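# Close footlocker lid over three cartons, upright

## Task

Get all three cartons into the footlocker and close its lid fully, so the footlocker ends upright and level. The task fails if the lid drops shut from more than slightly open or is slammed, or if the footlocker tips over or ends tilted. Nothing may count as done if it stays in place only because the robot is holding it at the end.

## Robot and tools

Robot: a Hello Robot Stretch 4. It has an omni-wheel base, a lift that rides a mast, one arm that telescopes forward, a three-joint wrist (yaw, pitch, roll) and a two-finger gripper. It stands about 1.6 m tall, and the base rim lies within 0.23 m of the base origin. A loose object may occasionally get a brief shove from outside.

Frames: the base frame has its origin on the floor under the base centre, with x ahead, y to the left and z up. The odometry frame is the base frame as it was when the scene began. hand_pose is a point between the open fingertips, expressed in the base frame. With all wrist joints at zero its axes line up with the base frame. The printed hand position may be slightly off.

Tool execute_actions: its argument actions is a list holding either one action or nothing. An empty list only reports state and images. cameras picks the images to return: head_camera, head_left_camera, head_right_camera, wrist_camera or all. Leaving it out or null gives all, and [] gives none. An action can have base, joints or both, plus optional pace and contact_limits. Alternatively it can be {"end_of_arm": "enable_torque"} by itself, which turns limp wrist or gripper motors back on in their current position.
- base: exactly one relative move, measured from the base's last reported position. translate_m is metres straight ahead, forward positive, -2 to 2. strafe_m is metres sideways, left positive, -2 to 2. rotate_rad turns on the spot, counter-clockwise positive, -3.2 to 3.2.
- joints: absolute targets, each keyed by joint name, with done-tolerance in brackets. lift_m is 0 to 1.2 (±0.004). arm_m is extension, 0 to 0.55 (±0.004). wrist_yaw_rad is -1.134 to 4.276 (±0.02): 0 points ahead, positive turns left, 3.14 is folded back, and above 3.4 the arm can get in the way. wrist_pitch_rad is -1.117 to 4.259 (±0.05): 0 is level and 1.57 points down. wrist_roll_rad is -1.117 to 4.259 (±0.02): at 0 the fingers sit level with each other, and positive turns the gripper clockwise as seen from behind. gripper_m is the fingertip gap, -0.038 to 0.141 (±0.004); negative values press the fingers together. A joint target outside its range is clipped and run anyway. An unknown key or any other bad value gets the whole call refused.
- pace: slow, default, fast or max. Base speed is 0.1/0.3/0.4/0.6 m/s and turning is 1/2/3/4 rad/s. With the lift above 0.2 these are capped lower, down to 0.3 m/s and 1 rad/s at lift 1.2.
- contact_limits: only {"arm_m": x}, where x runs from 0 (gentlest) to 0.75 (strongest). The default is 0.5.
The motions in one action start together, and one action lasts at most 15 s. A joint or the base left out of an action may still be pushing toward an earlier target. Starting a scene: lift_m 0.4 together with wrist_yaw_rad 0 unfolds the wrist.

wait(seconds 0-10) commands nothing and returns state and images. zoom_image(camera, region [x0,y0,x1,y1] in pixels, at most 504x504) enlarges part of that camera's latest image. finished_scene(scene 1 or 2) ends the scene for good and reports success. The goal has to hold by itself when you call it. If a call reports a stop, the rest of that reply's calls are skipped.

Results: base_status and joint_status tell how each motion ended. done means reached; for the base it means the wheels turned as commanded, even if they slipped. off_target means it stopped short and may still be pushing. contact_stop_at_<key> means it hit something, and the lift, arm or wheels then go slack. limit_stop_at_<name> means a built-in limit stopped it. limit_stop_at_tilt means a lean over 6 degrees, which leaves the lift, arm and wheels slack and unresponsive. limit_stop_at_own_body means a self-collision was avoided; this is likely with pitch below -0.2 combined with roll below -0.4 or above 4. torque_fault means a wrist or gripper motor went limp, and enable_torque is needed. on_its_own lists things you did not command; there, held at is the target being held. lidar_m gives 12 distances in 30-degree sectors: the 1st points ahead, then they go counter-clockwise, so the 4th is left, the 7th behind and the 10th right. A dash means nothing seen, or something closer than 0.25 m. wrist_depth_mm is a 7x7 grid of depths in mm, 100-2000. base_odometry heading runs -3.142 to 3.142. If turned_by_wheels and turned_by_imu disagree by more than 0.1, the base hit something or slipped. base_tilt is in degrees, forward/right positive, with about 1.5 degrees of fixed bias. motor_effort is a percent of maximum, with the peak in brackets. For the wheels, positive turns the base right. A clear change in gripper effort shows a firm grip, but neither the gripper position nor done proves you are holding anything. Squeezing below the object's width pulls it toward the wrist.

Cameras: head_camera sits on the mast top looking ahead and down; turn the base to look elsewhere. head_left_camera and head_right_camera are fisheyes that look more steeply down and show the base and arm. wrist_camera looks along the fingers, which appear at the bottom of its image. The calibration lines give K and T_world_to_cam in the base frame, with small errors.

Avoid: letting the lid drop or slamming it, so lower it by hand until it is nearly closed; knocking the footlocker over; dropping cartons; pushing hard. Don't carry more than 1 kg with arm_m above 0.2 while driving or turning, especially at fast or max. Fewer and shorter robot motions give a better result.

Each tool is called after "Call:" by a JSON object that holds its "method" and its "body", one argument or row to a line.

## Session

Call:
{"method": "execute_actions", "body": {
  "actions": []
}}

Scene clock: 0.00 s.
base_odometry: x=+0.000 y=+0.000 heading=+0.000 (m, m, rad; odometry frame)
turned_by_wheels: +0.000 (rad since the last result)
turned_by_imu: +0.000 (rad since the last result)
base_tilt: forward=+0.3 right=-0.4 (deg)
lidar_m: 1.74 1.74 2.53 1.42 1.41 1.57 1.44 1.44 1.62 2.47 2.46 2.74
base_status: not commanded
joint_positions: lift_m=+0.250 arm_m=-0.001 wrist_yaw_rad=+3.161 wrist_pitch_rad=-0.006 wrist_roll_rad=+0.006 gripper_m=+0.057
joint_status: not commanded
motor_effort: lift_m=+18 arm_m=+0 wrist_yaw_rad=+0 wrist_pitch_rad=-7 wrist_roll_rad=+1 gripper_m=-1 wheel_0=+0 wheel_1=+0 wheel_2=+0 (%)
hand_pose: x=-0.1200 y=+0.0819 z=+0.4296 quat_wxyz=(-0.010, +0.003, +0.003, +1.000) (m; base frame)
wrist_depth_mm: - 140 263 1756 1921 - - / - 111 138 1756 1863 - - / - 112 138 1708 1863 - - / - 123 154 1661 1863 1983 - / 137 144 1576 1618 1808 1983 - / 809 1464 1537 1661 211 1863 1863 / 1138 1308 1098 1229 1160 1078 1160
pictures: head_camera, head_left_camera, head_right_camera, wrist_camera
Images, in order (width x height): head_camera 420x560, head_left_camera 420x672, head_right_camera 420x672, wrist_camera 616x392.

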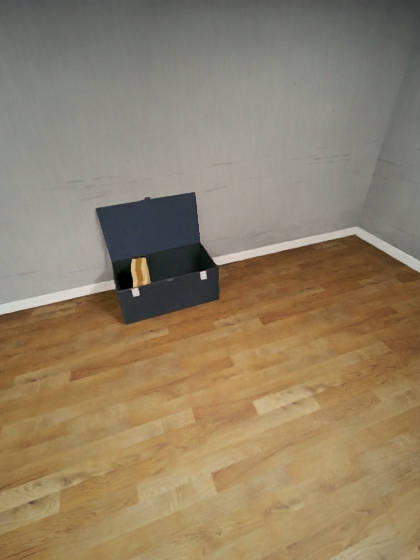

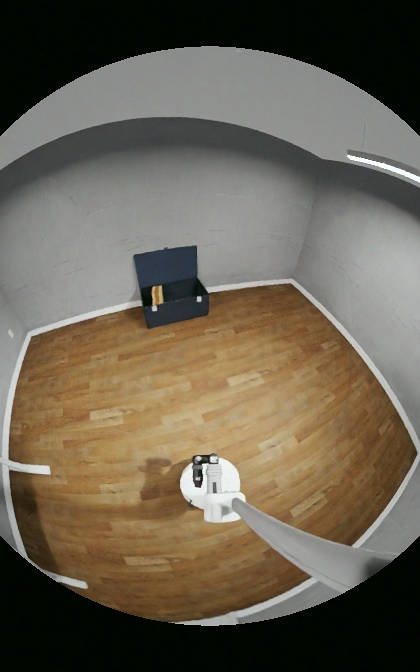

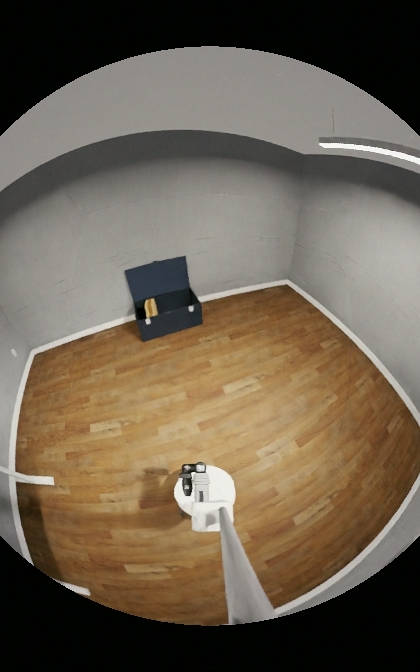

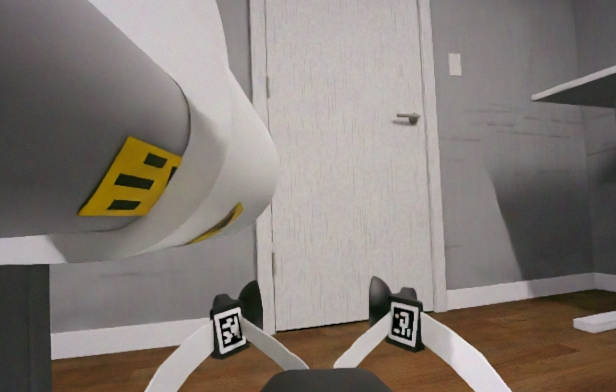

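Call:
{"method": "zoom_image", "body": {
  "camera": "head_camera",
  "region": [80, 180, 240, 340]
}}

Region (80, 180, 240, 340) of head_camera's 420x560 image, scaled by 3.150, with more detail than that image has.

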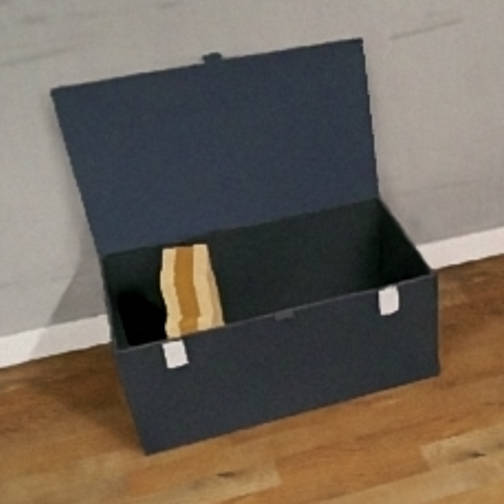

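Call:
{"method": "execute_actions", "body": {
  "actions": [
    {"base":{"rotate_rad":1.9},"joints":{"lift_m":0.4,"wrist_yaw_rad":0}}
  ],
  "cameras": ["head_camera","head_left_camera"]
}}

Scene clock: 5.97 s.
base_odometry: x=+0.000 y=+0.000 heading=+1.899 (m, m, rad; odometry frame)
turned_by_wheels: +1.899 (rad since the last result)
turned_by_imu: +1.938 (rad since the last result)
base_tilt: forward=+0.2 right=-0.5 (deg)
lidar_m: 1.41 1.47 1.48 1.44 1.51 2.04 2.48 2.61 1.84 1.71 2.38 1.48
base_status: done
joint_positions: lift_m=+0.400 arm_m=-0.001 wrist_yaw_rad=+0.000 wrist_pitch_rad=-0.006 wrist_roll_rad=+0.006 gripper_m=+0.057
joint_status: all done
motor_effort: lift_m=+21(23) arm_m=+0(0) wrist_yaw_rad=+0(6) wrist_pitch_rad=-6(6) wrist_roll_rad=+1(1) gripper_m=-3(4) wheel_0=-5(9) wheel_1=-5(8) wheel_2=-6(14) (%)
hand_pose: x=+0.4586 y=-0.0873 z=+0.5798 quat_wxyz=(+1.000, +0.003, -0.003, +0.000) (m; base frame)
wrist_depth_mm: - - - - - - - / - - - - - - - / 1618 1576 1499 1576 - - - / - - - - - - - / - - - - 1983 1983 - / - - 1983 - 211 - - / 1576 1708 1430 1576 1464 1366 1499
pictures: head_camera, head_left_camera
Images, in order (width x height): head_camera 420x560, head_left_camera 420x672.

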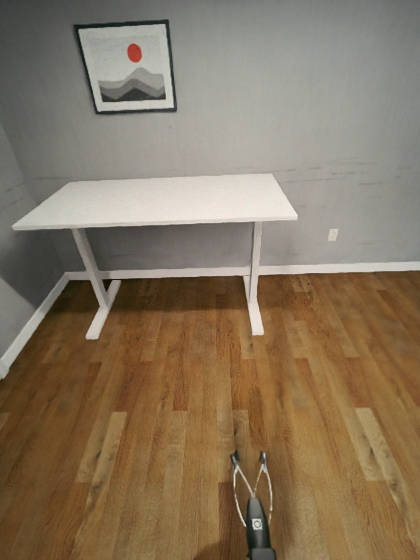

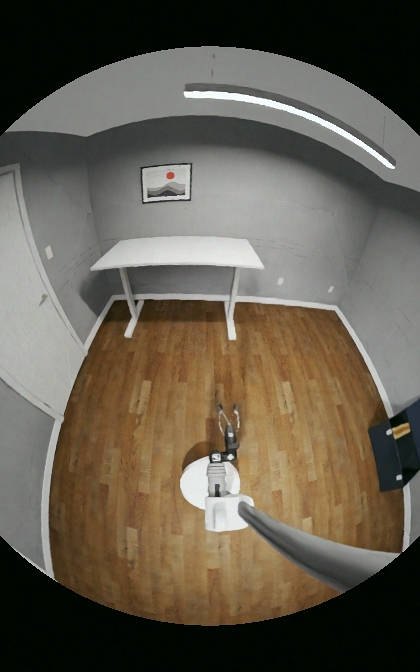

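Call:
{"method": "execute_actions", "body": {
  "actions": [
    {"base":{"rotate_rad":-1.556},"joints":{"lift_m":0.55}}
  ],
  "cameras": []
}}

Call:
{"method": "execute_actions", "body": {
  "actions": [
    {"base":{"translate_m":1.3},"joints":{"wrist_pitch_rad":0.9},"pace":"fast"}
  ]
}}

Scene clock: 19.20 s.
base_odometry: x=+0.000 y=+0.000 heading=+0.344 (m, m, rad; odometry frame)
turned_by_wheels: -1.555 (rad since the last result)
turned_by_imu: -1.586 (rad since the last result)
base_tilt: forward=+0.2 right=-0.4 (deg)
lidar_m: 1.72 2.39 1.47 1.41 1.47 1.45 1.43 1.54 2.07 2.50 2.60 1.81
base_status: done
joint_positions: lift_m=+0.550 arm_m=-0.001 wrist_yaw_rad=+0.000 wrist_pitch_rad=-0.006 wrist_roll_rad=+0.006 gripper_m=+0.057
joint_status: all done
motor_effort: lift_m=+22(23) arm_m=+0(0) wrist_yaw_rad=+1(0) wrist_pitch_rad=-7(4) wrist_roll_rad=+0(1) gripper_m=-1(2) wheel_0=+3(7) wheel_1=+4(9) wheel_2=+4(11) (%)
hand_pose: x=+0.4586 y=-0.0874 z=+0.7298 quat_wxyz=(+1.000, +0.003, -0.003, +0.000) (m; base frame)
wrist_depth_mm: - - - - - - - / - - - - - - - / - - - - - - - / - - - - - - - / - - - 1983 - - - / - - - 1983 211 - - / - - 1808 1537 1537 1537 1983
pictures: none
No camera images: the call's "cameras" was empty. Leave "cameras" out to get every camera's image.

Scene clock: 23.73 s.
base_odometry: x=+1.224 y=+0.438 heading=+0.344 (m, m, rad; odometry frame)
turned_by_wheels: +0.000 (rad since the last result)
turned_by_imu: +0.003 (rad since the last result)
base_tilt: forward=+0.3 right=-0.5 (deg)
lidar_m: 0.41 0.46 1.39 2.18 1.64 2.09 2.72 2.92 2.63 2.50 0.65 0.45
base_status: done
joint_positions: lift_m=+0.550 arm_m=-0.001 wrist_yaw_rad=+0.000 wrist_pitch_rad=+0.901 wrist_roll_rad=+0.006 gripper_m=+0.057
joint_status: all done
motor_effort: lift_m=+22(22) arm_m=+0(0) wrist_yaw_rad=+0(1) wrist_pitch_rad=-1(1) wrist_roll_rad=+0(0) gripper_m=-3(2) wheel_0=+3(9) wheel_1=+4(9) wheel_2=-3(16) (%)
hand_pose: x=+0.3492 y=-0.0874 z=+0.5018 quat_wxyz=(+0.900, +0.003, +0.435, -0.001) (m; base frame)
wrist_depth_mm: 759 759 676 683 683 683 683 / 866 842 741 597 759 750 750 / 991 946 809 535 866 866 820 / 976 904 809 585 904 904 831 / 842 539 715 654 809 798 778 / 768 732 424 484 210 504 512 / 691 691 647 569 640 609 654
pictures: head_camera, head_left_camera, head_right_camera, wrist_camera
camera_calibration (this result's frames):
wrist_camera: T_world_to_cam=[[-0.0511874, -0.997418, -0.0503801, -0.0384442], [-0.754247, 0.0716745, -0.652667, 0.661365], [0.654592, 0.00459071, -0.755968, 0.374304], [0, 0, 0, 1]] pos_world=[0.251848, -0.0874663, 0.712676]
Images, in order (width x height): head_camera 420x560, head_left_camera 420x672, head_right_camera 420x672, wrist_camera 616x392.

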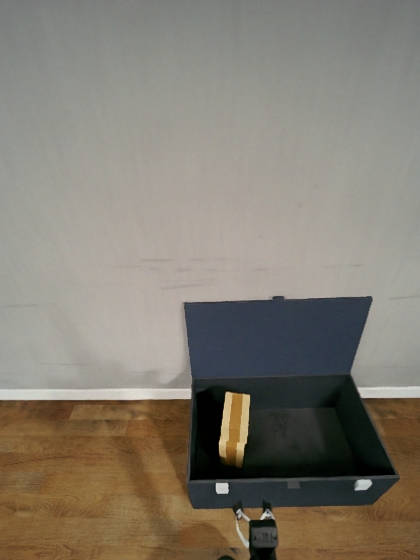

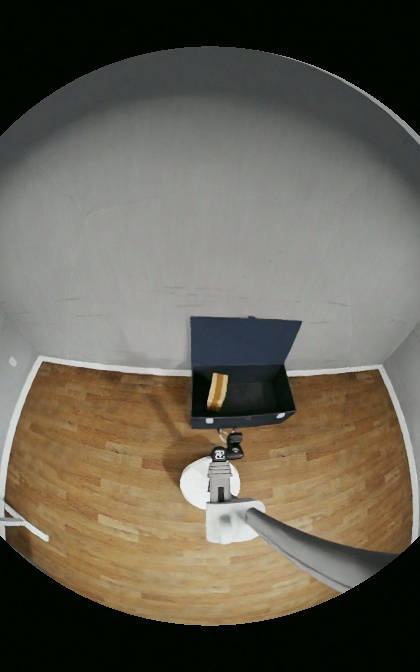

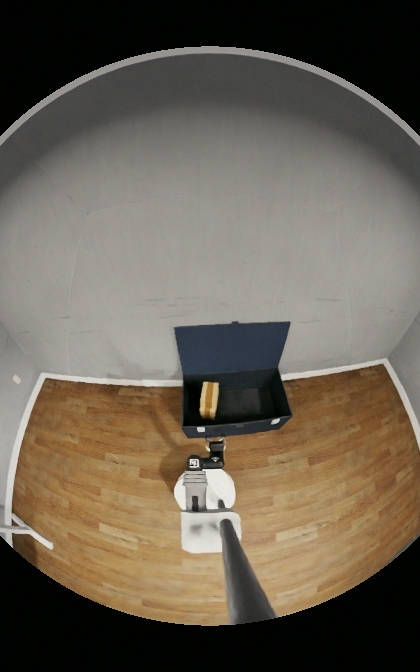

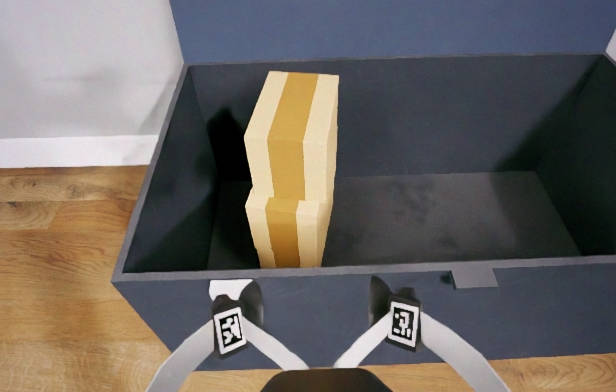

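Call:
{"method": "zoom_image", "body": {
  "camera": "wrist_camera",
  "region": [180, 50, 420, 290]
}}

Call:
{"method": "zoom_image", "body": {
  "camera": "head_camera",
  "region": [170, 280, 420, 530]
}}

Region (180, 50, 420, 290) of wrist_camera's 616x392 image, scaled by 2.100.

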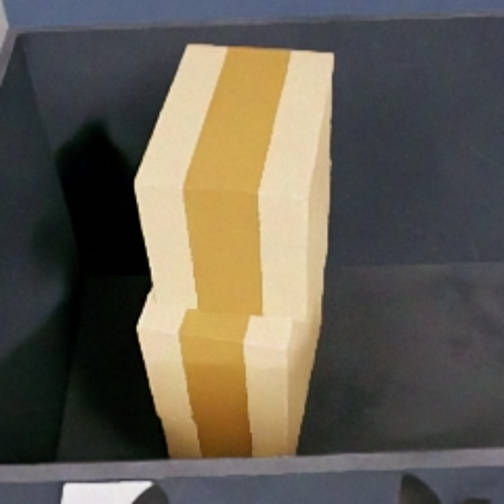

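Region (170, 280, 420, 530) of head_camera's 420x560 image, scaled by 2.016, with more detail than that image has.

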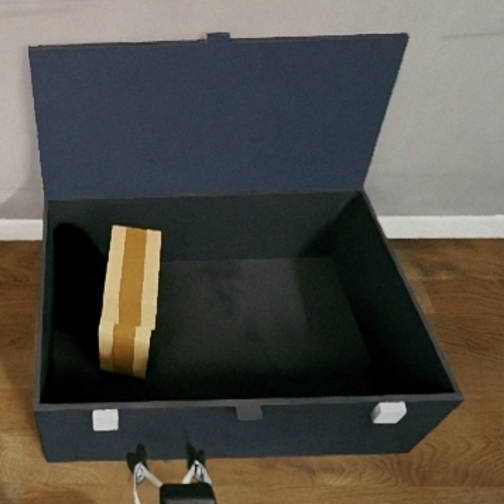

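Call:
{"method": "execute_actions", "body": {
  "actions": [
    {"base":{"translate_m":0.15},"joints":{"wrist_pitch_rad":1.57,"wrist_roll_rad":0.2,"lift_m":0.6,"arm_m":0.41,"gripper_m":0.141}}
  ],
  "cameras": ["head_camera","wrist_camera"]
}}

Scene clock: 62.00 s.
base_odometry: x=+1.365 y=+0.489 heading=+0.344 (m, m, rad; odometry frame)
turned_by_wheels: +0.000 (rad since the last result)
turned_by_imu: +0.001 (rad since the last result)
base_tilt: forward=+0.2 right=-0.4 (deg)
lidar_m: 0.29 0.30 1.20 2.19 1.76 2.09 2.91 3.04 2.63 2.52 0.44 0.32
base_status: done
joint_positions: lift_m=+0.600 arm_m=+0.409 wrist_yaw_rad=+0.000 wrist_pitch_rad=+1.570 wrist_roll_rad=+0.200 gripper_m=+0.141
joint_status: all done
motor_effort: lift_m=+22(24) arm_m=+8(7) wrist_yaw_rad=+0(1) wrist_pitch_rad=+1(3) wrist_roll_rad=+1(3) gripper_m=+1(6) wheel_0=+3(8) wheel_1=+5(7) wheel_2=-3(15) (%)
hand_pose: x=+0.5800 y=-0.0874 z=+0.4894 quat_wxyz=(+0.704, +0.071, +0.703, -0.070) (m; base frame)
wrist_depth_mm: 231 246 268 291 319 353 389 / 283 312 345 382 424 521 676 / 379 404 492 647 699 699 699 / 723 521 691 459 699 699 699 / 715 492 676 336 691 699 699 / 715 377 336 334 683 210 691 / 715 382 334 155 661 603 585
pictures: head_camera, wrist_camera
camera_calibration (this result's frames):
wrist_camera: T_world_to_cam=[[-0.262376, -0.964932, -0.00802574, 0.0773485], [-0.96392, 0.262469, -0.0443679, 0.667905], [0.0449186, -0.0039049, -0.998983, 0.685679], [0, 0, 0, 1]] pos_world=[0.633301, -0.0979909, 0.715236]
Images, in order (width x height): head_camera 420x560, wrist_camera 616x392.

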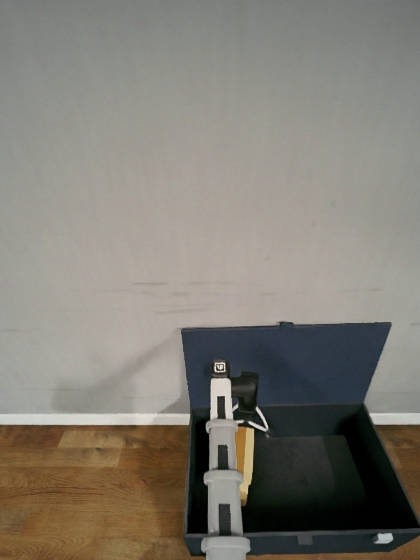

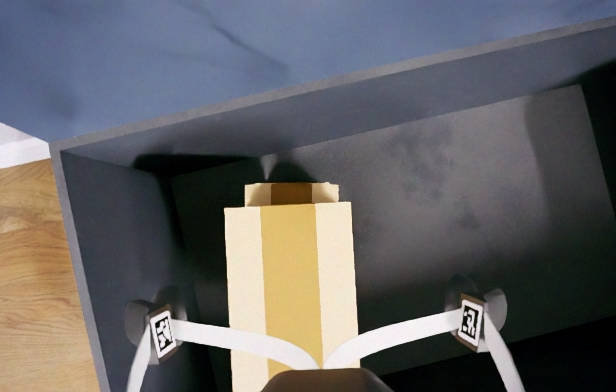

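Call:
{"method": "execute_actions", "body": {
  "actions": [
    {"base":{"strafe_m":0.025},"joints":{"lift_m":0.52,"arm_m":0.38}}
  ],
  "cameras": ["wrist_camera"]
}}

Scene clock: 69.83 s.
base_odometry: x=+1.356 y=+0.512 heading=+0.345 (m, m, rad; odometry frame)
turned_by_wheels: +0.000 (rad since the last result)
turned_by_imu: +0.000 (rad since the last result)
base_tilt: forward=+0.2 right=-0.4 (deg)
lidar_m: 0.28 0.31 1.19 2.16 1.74 2.06 2.90 3.03 2.66 2.55 0.44 0.28
base_status: done
joint_positions: lift_m=+0.520 arm_m=+0.381 wrist_yaw_rad=+0.000 wrist_pitch_rad=+1.570 wrist_roll_rad=+0.200 gripper_m=+0.141
joint_status: all done
motor_effort: lift_m=+15(20) arm_m=-7(8) wrist_yaw_rad=+0(0) wrist_pitch_rad=+1(1) wrist_roll_rad=+0(1) gripper_m=+2(0) wheel_0=+0(9) wheel_1=+1(10) wheel_2=+0(1) (%)
hand_pose: x=+0.5524 y=-0.0874 z=+0.4100 quat_wxyz=(+0.704, +0.071, +0.703, -0.070) (m; base frame)
wrist_depth_mm: 254 271 297 306 345 392 452 / 300 330 382 442 530 627 621 / 330 455 585 603 621 621 627 / 330 466 621 258 621 615 621 / 325 433 609 257 257 615 615 / 477 336 255 254 256 210 615 / 627 330 500 155 254 549 530
pictures: wrist_camera
camera_calibration (this result's frames):
wrist_camera: T_world_to_cam=[[-0.262516, -0.964894, -0.00799654, 0.0695518], [-0.963887, 0.262609, -0.0442607, 0.637775], [0.0448069, -0.00391141, -0.998988, 0.607649], [0, 0, 0, 1]] pos_world=[0.605775, -0.0979987, 0.635819]
Images, in order (width x height): wrist_camera 616x392.

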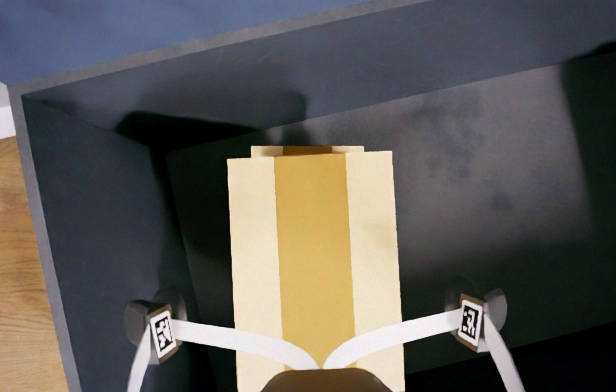

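Call:
{"method": "execute_actions", "body": {
  "actions": [
    {"joints":{"lift_m":0.445}}
  ],
  "cameras": ["wrist_camera"]
}}

Call:
{"method": "execute_actions", "body": {
  "actions": [
    {"joints":{"gripper_m":0.05}}
  ],
  "cameras": ["wrist_camera"]
}}

Scene clock: 74.90 s.
base_odometry: x=+1.356 y=+0.512 heading=+0.345 (m, m, rad; odometry frame)
turned_by_wheels: +0.000 (rad since the last result)
turned_by_imu: +0.000 (rad since the last result)
base_tilt: forward=+0.2 right=-0.5 (deg)
lidar_m: 0.28 0.33 1.21 2.15 1.73 2.02 2.88 3.02 2.67 2.55 0.41 0.32
base_status: not commanded
joint_positions: lift_m=+0.445 arm_m=+0.381 wrist_yaw_rad=+0.000 wrist_pitch_rad=+1.570 wrist_roll_rad=+0.200 gripper_m=+0.141
joint_status: all done
motor_effort: lift_m=+14(14) arm_m=-7(7) wrist_yaw_rad=+1(0) wrist_pitch_rad=+1(2) wrist_roll_rad=+1(1) gripper_m=+0(1) wheel_0=+0(0) wheel_1=+1(1) wheel_2=+0(0) (%)
hand_pose: x=+0.5524 y=-0.0874 z=+0.3351 quat_wxyz=(+0.704, +0.071, +0.703, -0.070) (m; base frame)
wrist_depth_mm: 229 248 272 306 342 389 452 / 293 332 379 442 530 549 554 / 329 452 480 184 184 544 539 / 310 469 183 183 183 539 549 / 294 433 182 181 182 539 539 / 281 338 181 180 182 206 539 / 271 325 179 156 181 530 530
pictures: wrist_camera
camera_calibration (this result's frames):
wrist_camera: T_world_to_cam=[[-0.262517, -0.964894, -0.00799651, 0.0689524], [-0.963887, 0.26261, -0.0442606, 0.634457], [0.0448068, -0.00391142, -0.998988, 0.532801], [0, 0, 0, 1]] pos_world=[0.605773, -0.0979987, 0.560895]
Images, in order (width x height): wrist_camera 616x392.

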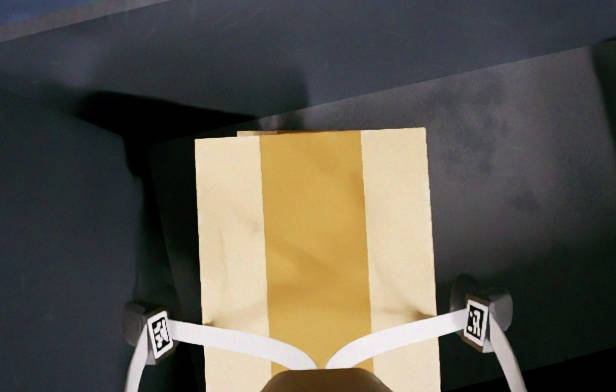

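Scene clock: 76.83 s.
base_odometry: x=+1.356 y=+0.512 heading=+0.345 (m, m, rad; odometry frame)
turned_by_wheels: +0.000 (rad since the last result)
turned_by_imu: +0.000 (rad since the last result)
base_tilt: forward=+0.2 right=-0.3 (deg)
lidar_m: 0.27 0.29 1.16 2.15 1.76 2.05 2.89 3.02 2.65 2.55 0.40 0.29
base_status: not commanded
joint_positions: lift_m=+0.445 arm_m=+0.381 wrist_yaw_rad=+0.000 wrist_pitch_rad=+1.570 wrist_roll_rad=+0.200 gripper_m=+0.050
joint_status: all done
motor_effort: lift_m=+17(18) arm_m=-7(7) wrist_yaw_rad=+0(1) wrist_pitch_rad=+1(4) wrist_roll_rad=+2(1) gripper_m=-24(23) wheel_0=+1(0) wheel_1=+1(1) wheel_2=+0(0) (%)
hand_pose: x=+0.5524 y=-0.0874 z=+0.3348 quat_wxyz=(+0.704, +0.070, +0.703, -0.070) (m; base frame)
wrist_depth_mm: 231 250 276 309 347 397 459 / 297 336 384 445 539 544 544 / 327 455 172 172 172 544 539 / 309 459 170 170 171 544 539 / 294 430 169 169 170 539 535 / 279 370 167 167 167 212 539 / 267 170 165 165 166 508 500
pictures: wrist_camera
camera_calibration (this result's frames):
wrist_camera: T_world_to_cam=[[-0.262305, -0.964952, -0.00797303, 0.0688183], [-0.963948, 0.262397, -0.0441742, 0.634423], [0.0447181, -0.00390154, -0.998992, 0.532564], [0, 0, 0, 1]] pos_world=[0.605788, -0.0979869, 0.560601]
Images, in order (width x height): wrist_camera 616x392.

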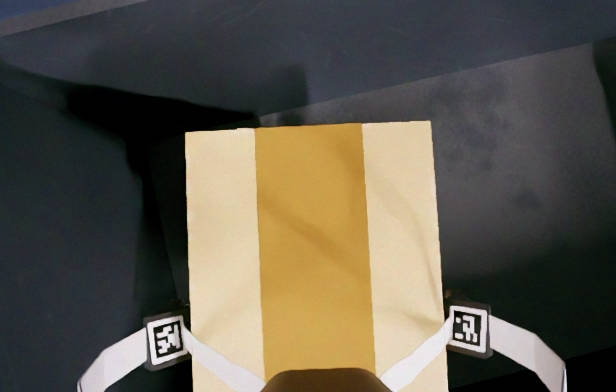

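Call:
{"method": "execute_actions", "body": {
  "actions": [
    {"joints":{"lift_m":0.47}}
  ],
  "cameras": []
}}

Call:
{"method": "execute_actions", "body": {
  "actions": [
    {"base":{"strafe_m":-0.22},"joints":{"wrist_roll_rad":0.0}}
  ],
  "cameras": ["head_camera","wrist_camera"]
}}

Scene clock: 80.77 s.
base_odometry: x=+1.356 y=+0.512 heading=+0.345 (m, m, rad; odometry frame)
turned_by_wheels: +0.000 (rad since the last result)
turned_by_imu: +0.000 (rad since the last result)
base_tilt: forward=+0.2 right=-0.4 (deg)
lidar_m: 0.27 0.31 1.20 2.17 1.76 2.04 2.91 3.04 2.66 2.56 0.43 0.32
base_status: not commanded
joint_positions: lift_m=+0.469 arm_m=+0.381 wrist_yaw_rad=+0.000 wrist_pitch_rad=+1.570 wrist_roll_rad=+0.200 gripper_m=+0.050
joint_status: all done
motor_effort: lift_m=+25(25) arm_m=-6(7) wrist_yaw_rad=+0(0) wrist_pitch_rad=+1(0) wrist_roll_rad=+1(0) gripper_m=-23(23) wheel_0=+0(0) wheel_1=+1(1) wheel_2=+0(0) (%)
hand_pose: x=+0.5523 y=-0.0874 z=+0.3592 quat_wxyz=(+0.704, +0.070, +0.703, -0.070) (m; base frame)
wrist_depth_mm: 247 249 276 310 347 397 459 / 294 336 384 449 539 574 569 / 329 455 172 172 173 569 569 / 312 459 171 170 170 564 564 / 294 430 169 169 169 564 559 / 281 366 167 167 167 212 559 / 268 170 165 166 165 508 504
pictures: none
No camera images: the call's "cameras" was empty. Leave "cameras" out to get every camera's image.

Scene clock: 82.80 s.
base_odometry: x=+1.430 y=+0.305 heading=+0.344 (m, m, rad; odometry frame)
turned_by_wheels: +0.000 (rad since the last result)
turned_by_imu: +0.000 (rad since the last result)
base_tilt: forward=+0.2 right=-0.5 (deg)
lidar_m: 0.28 0.31 0.41 2.39 1.91 2.35 2.90 3.05 2.42 2.30 0.42 0.29
base_status: done
joint_positions: lift_m=+0.469 arm_m=+0.381 wrist_yaw_rad=+0.000 wrist_pitch_rad=+1.570 wrist_roll_rad=+0.000 gripper_m=+0.050
joint_status: all done
motor_effort: lift_m=+25(25) arm_m=-7(7) wrist_yaw_rad=+0(1) wrist_pitch_rad=+0(1) wrist_roll_rad=-2(4) gripper_m=-23(23) wheel_0=+2(11) wheel_1=-3(11) wheel_2=+0(1) (%)
hand_pose: x=+0.5523 y=-0.0874 z=+0.3592 quat_wxyz=(+0.707, +0.000, +0.707, +0.000) (m; base frame)
wrist_depth_mm: 290 291 298 304 309 310 310 / 413 424 433 445 449 459 466 / 325 564 173 172 173 564 544 / 324 325 171 170 171 564 554 / 322 347 169 169 169 564 554 / 320 336 167 167 167 212 559 / 319 170 165 165 165 559 504
pictures: head_camera, wrist_camera
camera_calibration (this result's frames):
wrist_camera: T_world_to_cam=[[-0.0660171, -0.997788, -0.00779016, -0.0423613], [-0.996831, 0.0662971, -0.0439663, 0.636359], [0.0443855, 0.00486294, -0.999003, 0.557881], [0, 0, 0, 1]] pos_world=[0.606784, -0.0871693, 0.584973]
Images, in order (width x height): head_camera 420x560, wrist_camera 616x392.

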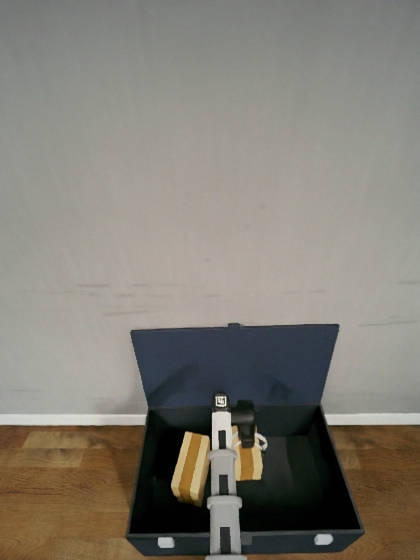

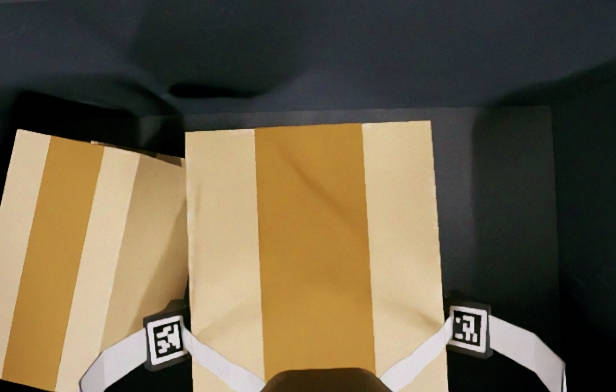

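Call:
{"method": "execute_actions", "body": {
  "actions": [
    {"base":{"strafe_m":-0.04},"joints":{"lift_m":0.225}}
  ],
  "cameras": ["head_right_camera","wrist_camera"]
}}

Scene clock: 90.83 s.
base_odometry: x=+1.444 y=+0.268 heading=+0.344 (m, m, rad; odometry frame)
turned_by_wheels: +0.000 (rad since the last result)
turned_by_imu: +0.000 (rad since the last result)
base_tilt: forward=+0.2 right=-0.4 (deg)
lidar_m: 0.29 0.30 0.42 2.41 1.94 2.42 2.90 3.06 2.37 2.30 0.43 0.29
base_status: done
joint_positions: lift_m=+0.225 arm_m=+0.381 wrist_yaw_rad=+0.000 wrist_pitch_rad=+1.570 wrist_roll_rad=+0.000 gripper_m=+0.050
joint_status: all done
motor_effort: lift_m=+17(24) arm_m=-7(6) wrist_yaw_rad=+0(1) wrist_pitch_rad=+0(1) wrist_roll_rad=-1(0) gripper_m=-22(23) wheel_0=-1(10) wheel_1=-3(11) wheel_2=+0(1) (%)
hand_pose: x=+0.5523 y=-0.0874 z=+0.1148 quat_wxyz=(+0.707, +0.000, +0.707, +0.000) (m; base frame)
wrist_depth_mm: 289 293 298 306 307 310 312 / 319 319 319 317 317 319 320 / 291 317 172 172 173 317 315 / 287 317 171 170 171 314 315 / 298 314 169 168 169 315 312 / 307 314 167 167 167 212 314 / 309 171 166 165 166 309 312
pictures: head_right_camera, wrist_camera
camera_calibration (this result's frames):
wrist_camera: T_world_to_cam=[[-0.0659981, -0.997789, -0.00778548, -0.0442782], [-0.996835, 0.0662775, -0.0438959, 0.62558], [0.0443148, 0.0048638, -0.999006, 0.313762], [0, 0, 0, 1]] pos_world=[0.606774, -0.0871683, 0.340566]
Images, in order (width x height): head_right_camera 420x672, wrist_camera 616x392.

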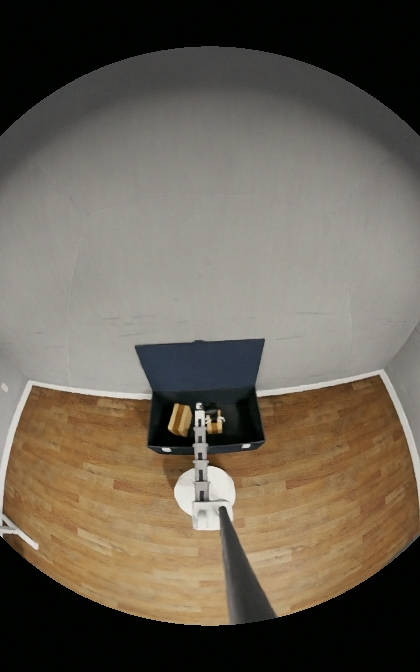

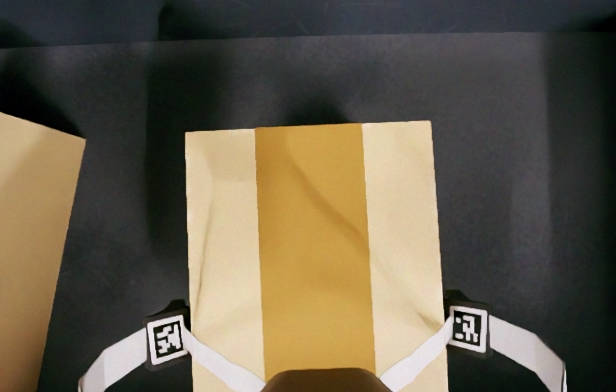

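Call:
{"method": "execute_actions", "body": {
  "actions": [
    {"joints":{"lift_m":0.207},"pace":"slow"}
  ],
  "cameras": []
}}

Call:
{"method": "execute_actions", "body": {
  "actions": [
    {"joints":{"gripper_m":0.141}}
  ],
  "cameras": ["wrist_camera"]
}}

Scene clock: 95.00 s.
base_odometry: x=+1.444 y=+0.268 heading=+0.344 (m, m, rad; odometry frame)
turned_by_wheels: +0.000 (rad since the last result)
turned_by_imu: +0.000 (rad since the last result)
base_tilt: forward=+0.3 right=-0.4 (deg)
lidar_m: 0.28 0.31 0.41 2.42 1.96 2.42 2.92 3.06 2.36 2.26 0.44 0.30
base_status: not commanded
joint_positions: lift_m=+0.207 arm_m=+0.381 wrist_yaw_rad=+0.000 wrist_pitch_rad=+1.570 wrist_roll_rad=+0.000 gripper_m=+0.050
joint_status: all done
motor_effort: lift_m=+18(17) arm_m=-7(7) wrist_yaw_rad=+0(0) wrist_pitch_rad=+0(1) wrist_roll_rad=-2(1) gripper_m=-22(22) wheel_0=-1(1) wheel_1=-3(3) wheel_2=+0(0) (%)
hand_pose: x=+0.5523 y=-0.0874 z=+0.0968 quat_wxyz=(+0.707, +0.000, +0.707, +0.000) (m; base frame)
wrist_depth_mm: 290 293 298 300 301 303 303 / 300 298 301 301 301 301 300 / 290 297 172 172 173 298 298 / 285 297 171 170 171 298 298 / 293 297 169 168 169 296 296 / 294 294 167 167 167 212 293 / 293 170 166 166 165 291 293
pictures: none
No camera images: the call's "cameras" was empty. Leave "cameras" out to get every camera's image.

Scene clock: 96.93 s.
base_odometry: x=+1.444 y=+0.268 heading=+0.344 (m, m, rad; odometry frame)
turned_by_wheels: +0.000 (rad since the last result)
turned_by_imu: +0.000 (rad since the last result)
base_tilt: forward=+0.2 right=-0.5 (deg)
lidar_m: 0.27 0.31 0.42 2.43 1.93 2.40 2.92 3.06 2.38 2.29 0.44 0.31
base_status: not commanded
joint_positions: lift_m=+0.207 arm_m=+0.381 wrist_yaw_rad=+0.000 wrist_pitch_rad=+1.570 wrist_roll_rad=+0.000 gripper_m=+0.141
joint_status: all done
motor_effort: lift_m=+17(18) arm_m=-6(7) wrist_yaw_rad=+1(3) wrist_pitch_rad=+0(10) wrist_roll_rad=+0(1) gripper_m=-1(23) wheel_0=-1(0) wheel_1=-3(3) wheel_2=+0(0) (%)
hand_pose: x=+0.5521 y=-0.0874 z=+0.0968 quat_wxyz=(+0.707, +0.000, +0.707, +0.000) (m; base frame)
wrist_depth_mm: 286 289 296 301 304 304 307 / 303 303 304 304 304 304 301 / 297 301 182 182 182 301 300 / 287 301 181 181 182 300 301 / 296 298 180 180 180 298 298 / 297 297 179 178 180 204 298 / 296 294 178 153 178 296 296
pictures: wrist_camera
camera_calibration (this result's frames):
wrist_camera: T_world_to_cam=[[-0.0661338, -0.99778, -0.0077803, -0.0443543], [-0.99683, 0.0664124, -0.0438186, 0.624623], [0.0442381, 0.00485774, -0.999009, 0.295844], [0, 0, 0, 1]] pos_world=[0.606621, -0.0871757, 0.322576]
Images, in order (width x height): wrist_camera 616x392.

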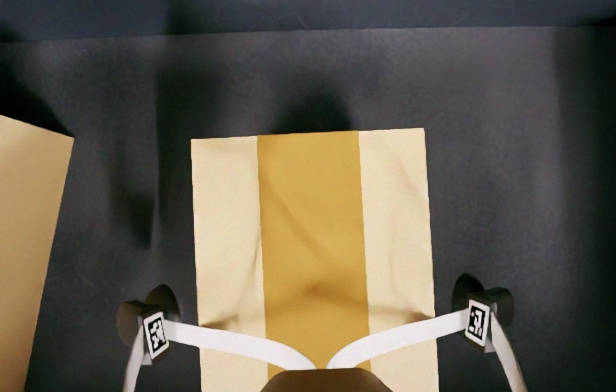

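Call:
{"method": "execute_actions", "body": {
  "actions": [
    {"joints":{"lift_m":0.46}}
  ],
  "cameras": []
}}

Call:
{"method": "execute_actions", "body": {
  "actions": [
    {"base":{"strafe_m":-0.82},"joints":{"wrist_yaw_rad":1.57,"wrist_pitch_rad":0,"arm_m":0.3},"pace":"fast"}
  ]
}}

Scene clock: 120.33 s.
base_odometry: x=+1.444 y=+0.268 heading=+0.344 (m, m, rad; odometry frame)
turned_by_wheels: +0.000 (rad since the last result)
turned_by_imu: +0.000 (rad since the last result)
base_tilt: forward=+0.2 right=-0.4 (deg)
lidar_m: 0.29 0.31 0.43 2.41 1.95 2.43 2.92 3.03 2.41 2.27 0.45 0.31
base_status: not commanded
joint_positions: lift_m=+0.460 arm_m=+0.381 wrist_yaw_rad=+0.000 wrist_pitch_rad=+1.570 wrist_roll_rad=+0.000 gripper_m=+0.141
joint_status: all done
motor_effort: lift_m=+22(23) arm_m=-6(6) wrist_yaw_rad=+1(1) wrist_pitch_rad=+0(0) wrist_roll_rad=+1(0) gripper_m=+0(1) wheel_0=+0(1) wheel_1=-3(3) wheel_2=+0(0) (%)
hand_pose: x=+0.5522 y=-0.0874 z=+0.3494 quat_wxyz=(+0.707, +0.000, +0.707, +0.000) (m; base frame)
wrist_depth_mm: 286 290 297 303 303 309 309 / 407 418 430 439 449 452 439 / 544 559 559 559 554 554 488 / 315 410 559 436 554 554 496 / 315 445 549 430 549 549 500 / 314 375 554 430 549 210 500 / 327 549 549 155 549 544 496
pictures: none
No camera images: the call's "cameras" was empty. Leave "cameras" out to get every camera's image.

Scene clock: 123.53 s.
base_odometry: x=+1.721 y=-0.504 heading=+0.344 (m, m, rad; odometry frame)
turned_by_wheels: +0.000 (rad since the last result)
turned_by_imu: -0.001 (rad since the last result)
base_tilt: forward=+0.3 right=-0.2 (deg)
lidar_m: 0.78 0.55 0.49 1.19 2.67 3.02 2.94 2.11 1.51 1.44 1.15 0.82
base_status: done
joint_positions: lift_m=+0.460 arm_m=+0.301 wrist_yaw_rad=+1.570 wrist_pitch_rad=+0.003 wrist_roll_rad=+0.000 gripper_m=+0.141
joint_status: all done
motor_effort: lift_m=+22(22) arm_m=-6(7) wrist_yaw_rad=+0(5) wrist_pitch_rad=-7(9) wrist_roll_rad=+0(1) gripper_m=+0(1) wheel_0=+2(15) wheel_1=-1(15) wheel_2=+0(0) (%)
hand_pose: x=+0.5598 y=+0.2884 z=+0.6372 quat_wxyz=(+0.707, -0.001, +0.001, +0.707) (m; base frame)
wrist_depth_mm: - - - - 1229 597 415 / - - - - 1308 615 421 / - - - - 1336 609 397 / - - - - 1160 559 389 / - - - - 1078 539 377 / - - - - 1008 210 368 / 1863 1576 1118 154 778 504 364
pictures: head_camera, head_left_camera, head_right_camera, wrist_camera
camera_calibration (this result's frames):
wrist_camera: T_world_to_cam=[[0.997798, 0.00666841, -0.0659935, -0.512844], [-0.0662115, 0.0408008, -0.996971, 0.724773], [-0.00395563, 0.999145, 0.0411524, -0.0890293], [0, 0, 0, 1]] pos_world=[0.55935, 0.0628018, 0.692397]
Images, in order (width x height): head_camera 420x560, head_left_camera 420x672, head_right_camera 420x672, wrist_camera 616x392.

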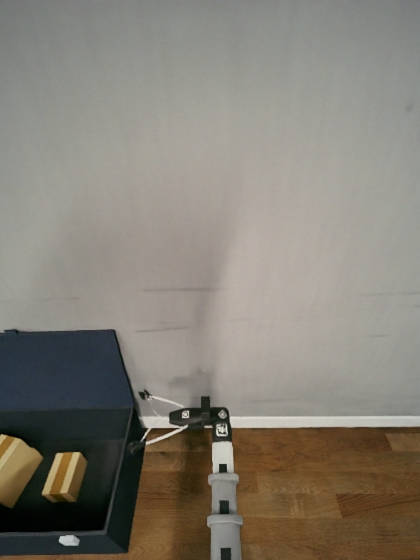

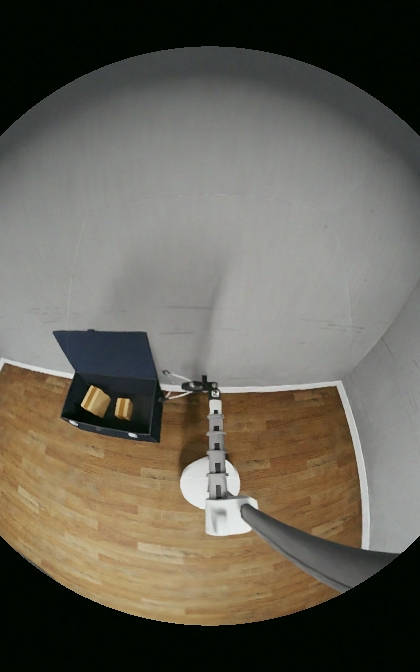

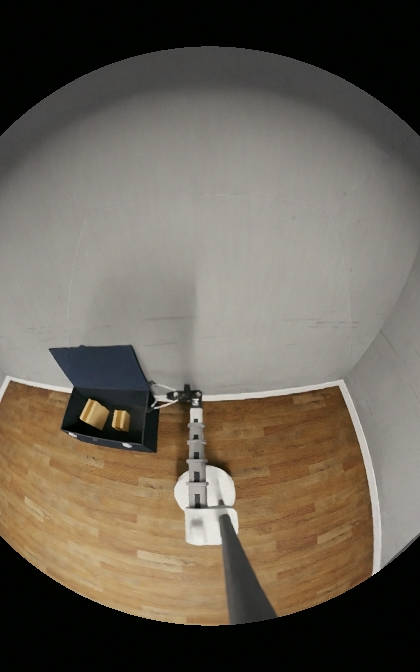

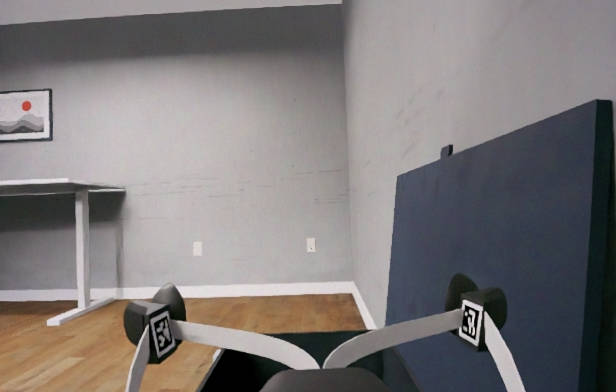

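Call:
{"method": "execute_actions", "body": {
  "actions": [
    {"joints":{"gripper_m":0.05,"arm_m":0.5,"lift_m":0.38},"contact_limits":{"arm_m":0.2}}
  ],
  "cameras": ["head_camera","wrist_camera"]
}}

Scene clock: 132.33 s.
base_odometry: x=+1.721 y=-0.504 heading=+0.344 (m, m, rad; odometry frame)
turned_by_wheels: +0.000 (rad since the last result)
turned_by_imu: +0.000 (rad since the last result)
base_tilt: forward=+0.2 right=-0.4 (deg)
lidar_m: 0.78 0.54 0.48 1.18 2.70 3.03 2.92 2.05 1.50 1.44 1.12 0.81
base_status: not commanded
joint_positions: lift_m=+0.380 arm_m=+0.499 wrist_yaw_rad=+1.570 wrist_pitch_rad=+0.003 wrist_roll_rad=+0.000 gripper_m=+0.050
joint_status: all done
motor_effort: lift_m=+15(19) arm_m=+7(8) wrist_yaw_rad=+1(1) wrist_pitch_rad=-5(6) wrist_roll_rad=+0(0) gripper_m=-4(4) wheel_0=+1(1) wheel_1=-1(1) wheel_2=+0(0) (%)
contact_limits: arm_m 0.2
hand_pose: x=+0.7573 y=+0.2884 z=+0.5578 quat_wxyz=(+0.707, -0.001, +0.001, +0.707) (m; base frame)
wrist_depth_mm: - - - - 336 163 122 / - - - - 345 167 125 / - - - - 343 169 126 / - - - - 342 171 127 / - - - - 340 173 128 / - - 1138 1118 208 175 129 / 1661 904 866 413 291 143 130
pictures: head_camera, wrist_camera
camera_calibration (this result's frames):
wrist_camera: T_world_to_cam=[[0.997799, 0.00672548, -0.0659721, -0.715181], [-0.0661929, 0.0408914, -0.996969, 0.658625], [-0.0040074, 0.999141, 0.0412466, -0.0849963], [0, 0, 0, 1]] pos_world=[0.756862, 0.0628011, 0.612952]
Images, in order (width x height): head_camera 420x560, wrist_camera 616x392.

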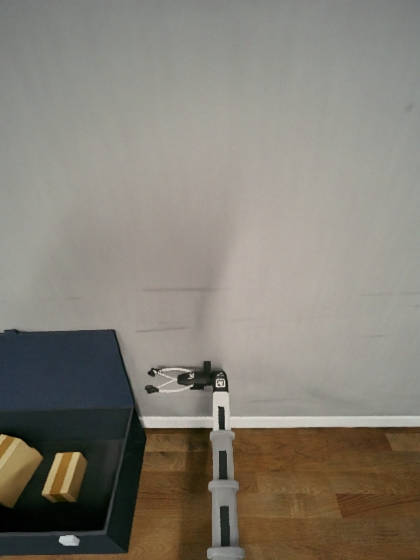

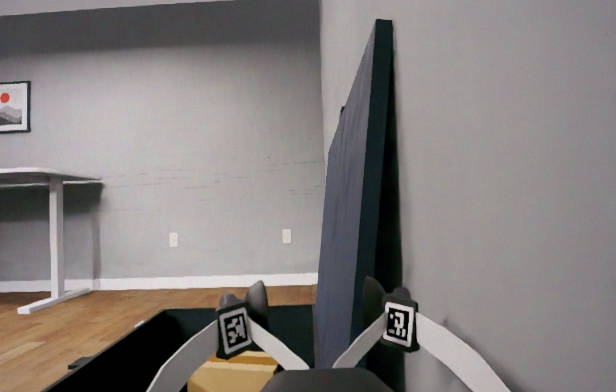

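Call:
{"method": "execute_actions", "body": {
  "actions": [
    {"base":{"strafe_m":0.07},"joints":{"wrist_roll_rad":3.2,"wrist_yaw_rad":1.3,"arm_m":0.44,"lift_m":0.25}}
  ],
  "cameras": ["head_camera","wrist_camera"]
}}

Scene clock: 150.90 s.
base_odometry: x=+1.697 y=-0.438 heading=+0.344 (m, m, rad; odometry frame)
turned_by_wheels: +0.000 (rad since the last result)
turned_by_imu: +0.000 (rad since the last result)
base_tilt: forward=+0.2 right=-0.3 (deg)
lidar_m: 0.77 0.46 0.43 3.17 2.62 3.02 2.93 2.18 1.59 1.50 1.14 0.83
base_status: done
joint_positions: lift_m=+0.250 arm_m=+0.441 wrist_yaw_rad=+1.300 wrist_pitch_rad=+0.002 wrist_roll_rad=+3.200 gripper_m=+0.050
joint_status: all done
motor_effort: lift_m=+14(16) arm_m=-7(7) wrist_yaw_rad=+0(20) wrist_pitch_rad=-5(6) wrist_roll_rad=+1(5) gripper_m=-5(4) wheel_0=-2(10) wheel_1=+2(10) wheel_2=+0(0) (%)
hand_pose: x=+0.7735 y=+0.2546 z=+0.4280 quat_wxyz=(-0.023, +0.796, +0.605, -0.018) (m; base frame)
wrist_depth_mm: 140 185 286 462 296 278 266 / 136 181 278 436 296 277 265 / 133 177 267 459 294 278 530 / 131 173 258 357 1042 - - / 129 168 249 347 - - - / 127 164 210 351 208 - - / 126 154 205 300 842 - -
pictures: head_camera, wrist_camera
camera_calibration (this result's frames):
wrist_camera: T_world_to_cam=[[-0.954056, 0.272943, 0.123612, 0.621179], [0.13138, 0.0102946, 0.991279, -0.464347], [0.26929, 0.961975, -0.045681, -0.210545], [0, 0, 0, 1]] pos_world=[0.710343, 0.0377725, 0.373895]
Images, in order (width x height): head_camera 420x560, wrist_camera 616x392.

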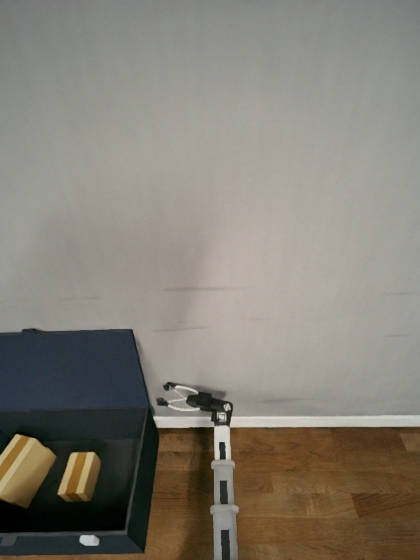

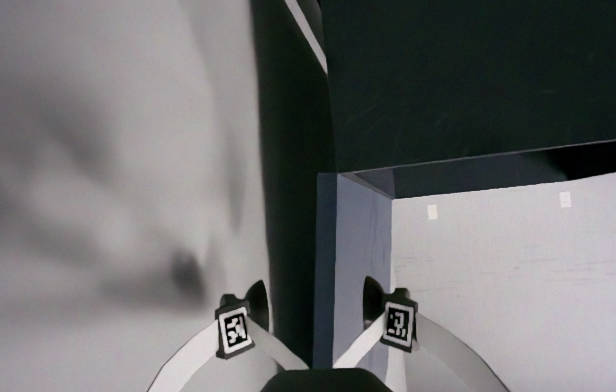

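Call:
{"method": "execute_actions", "body": {
  "actions": [
    {"base":{"strafe_m":0.06},"joints":{"arm_m":0.449},"pace":"slow"}
  ],
  "cameras": ["wrist_camera"]
}}

Scene clock: 160.73 s.
base_odometry: x=+1.677 y=-0.382 heading=+0.344 (m, m, rad; odometry frame)
turned_by_wheels: +0.000 (rad since the last result)
turned_by_imu: +0.000 (rad since the last result)
base_tilt: forward=+0.3 right=-0.4 (deg)
lidar_m: 0.78 0.38 0.43 3.11 2.60 3.02 2.94 2.27 1.66 1.58 1.15 0.82
base_status: done
joint_positions: lift_m=+0.250 arm_m=+0.448 wrist_yaw_rad=+1.300 wrist_pitch_rad=+0.002 wrist_roll_rad=+3.200 gripper_m=+0.050
joint_status: all done
motor_effort: lift_m=+14(15) arm_m=+7(7) wrist_yaw_rad=+0(0) wrist_pitch_rad=-5(4) wrist_roll_rad=+2(2) gripper_m=-2(4) wheel_0=-4(7) wheel_1=+5(10) wheel_2=+0(0) (%)
hand_pose: x=+0.7800 y=+0.2546 z=+0.4280 quat_wxyz=(-0.023, +0.796, +0.605, -0.018) (m; base frame)
wrist_depth_mm: 133 176 273 394 236 224 213 / 129 172 262 415 234 222 212 / 128 168 253 394 236 224 866 / 125 164 246 300 976 - - / 123 160 236 304 - - - / 121 156 202 307 208 - - / 120 146 196 241 750 - -
pictures: wrist_camera
camera_calibration (this result's frames):
wrist_camera: T_world_to_cam=[[-0.954055, 0.272944, 0.123617, 0.627345], [0.131384, 0.0102932, 0.991278, -0.4652], [0.269291, 0.961975, -0.0456808, -0.212286], [0, 0, 0, 1]] pos_world=[0.716808, 0.0377725, 0.373895]
Images, in order (width x height): wrist_camera 616x392.

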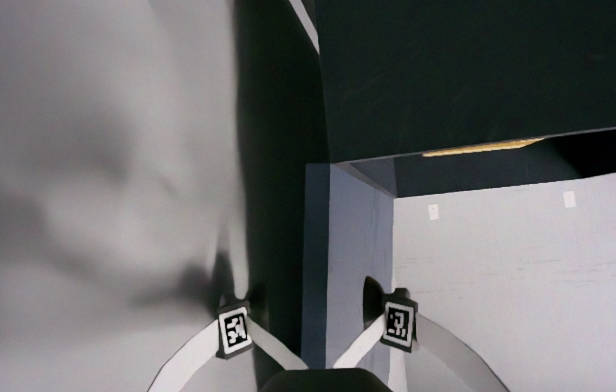

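Call:
{"method": "execute_actions", "body": {
  "actions": [
    {"base":{"strafe_m":0.05},"pace":"slow"}
  ],
  "cameras": ["head_camera","wrist_camera"]
}}

Scene clock: 165.10 s.
base_odometry: x=+1.660 y=-0.335 heading=+0.344 (m, m, rad; odometry frame)
turned_by_wheels: +0.000 (rad since the last result)
turned_by_imu: +0.000 (rad since the last result)
base_tilt: forward=+0.3 right=-0.4 (deg)
lidar_m: 0.79 0.37 0.43 3.04 2.59 3.01 2.93 2.34 1.67 1.63 1.13 0.85
base_status: done
joint_positions: lift_m=+0.250 arm_m=+0.448 wrist_yaw_rad=+1.300 wrist_pitch_rad=+0.002 wrist_roll_rad=+3.200 gripper_m=+0.050
joint_status: not commanded
motor_effort: lift_m=+14(14) arm_m=+8(8) wrist_yaw_rad=+0(0) wrist_pitch_rad=-4(2) wrist_roll_rad=+2(2) gripper_m=-2(1) wheel_0=-3(9) wheel_1=+4(10) wheel_2=+0(0) (%)
hand_pose: x=+0.7800 y=+0.2546 z=+0.4280 quat_wxyz=(-0.023, +0.796, +0.605, -0.018) (m; base frame)
wrist_depth_mm: 134 177 273 198 186 176 168 / 131 173 265 197 186 175 168 / 128 169 255 240 190 691 854 / 126 166 247 218 946 - - / 124 162 238 219 - - - / 121 158 203 223 209 - - / 121 148 196 195 741 - -
pictures: head_camera, wrist_camera
camera_calibration (this result's frames):
wrist_camera: T_world_to_cam=[[-0.954055, 0.272943, 0.123617, 0.627346], [0.131384, 0.0102933, 0.991278, -0.4652], [0.26929, 0.961975, -0.0456808, -0.212286], [0, 0, 0, 1]] pos_world=[0.71681, 0.0377726, 0.373895]
Images, in order (width x height): head_camera 420x560, wrist_camera 616x392.

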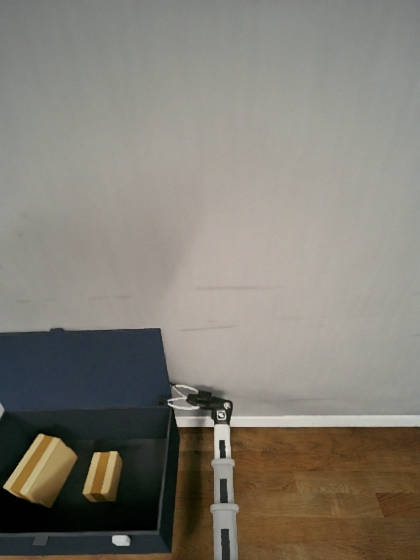

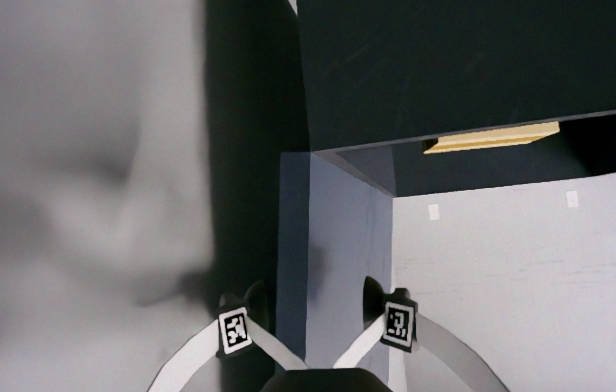

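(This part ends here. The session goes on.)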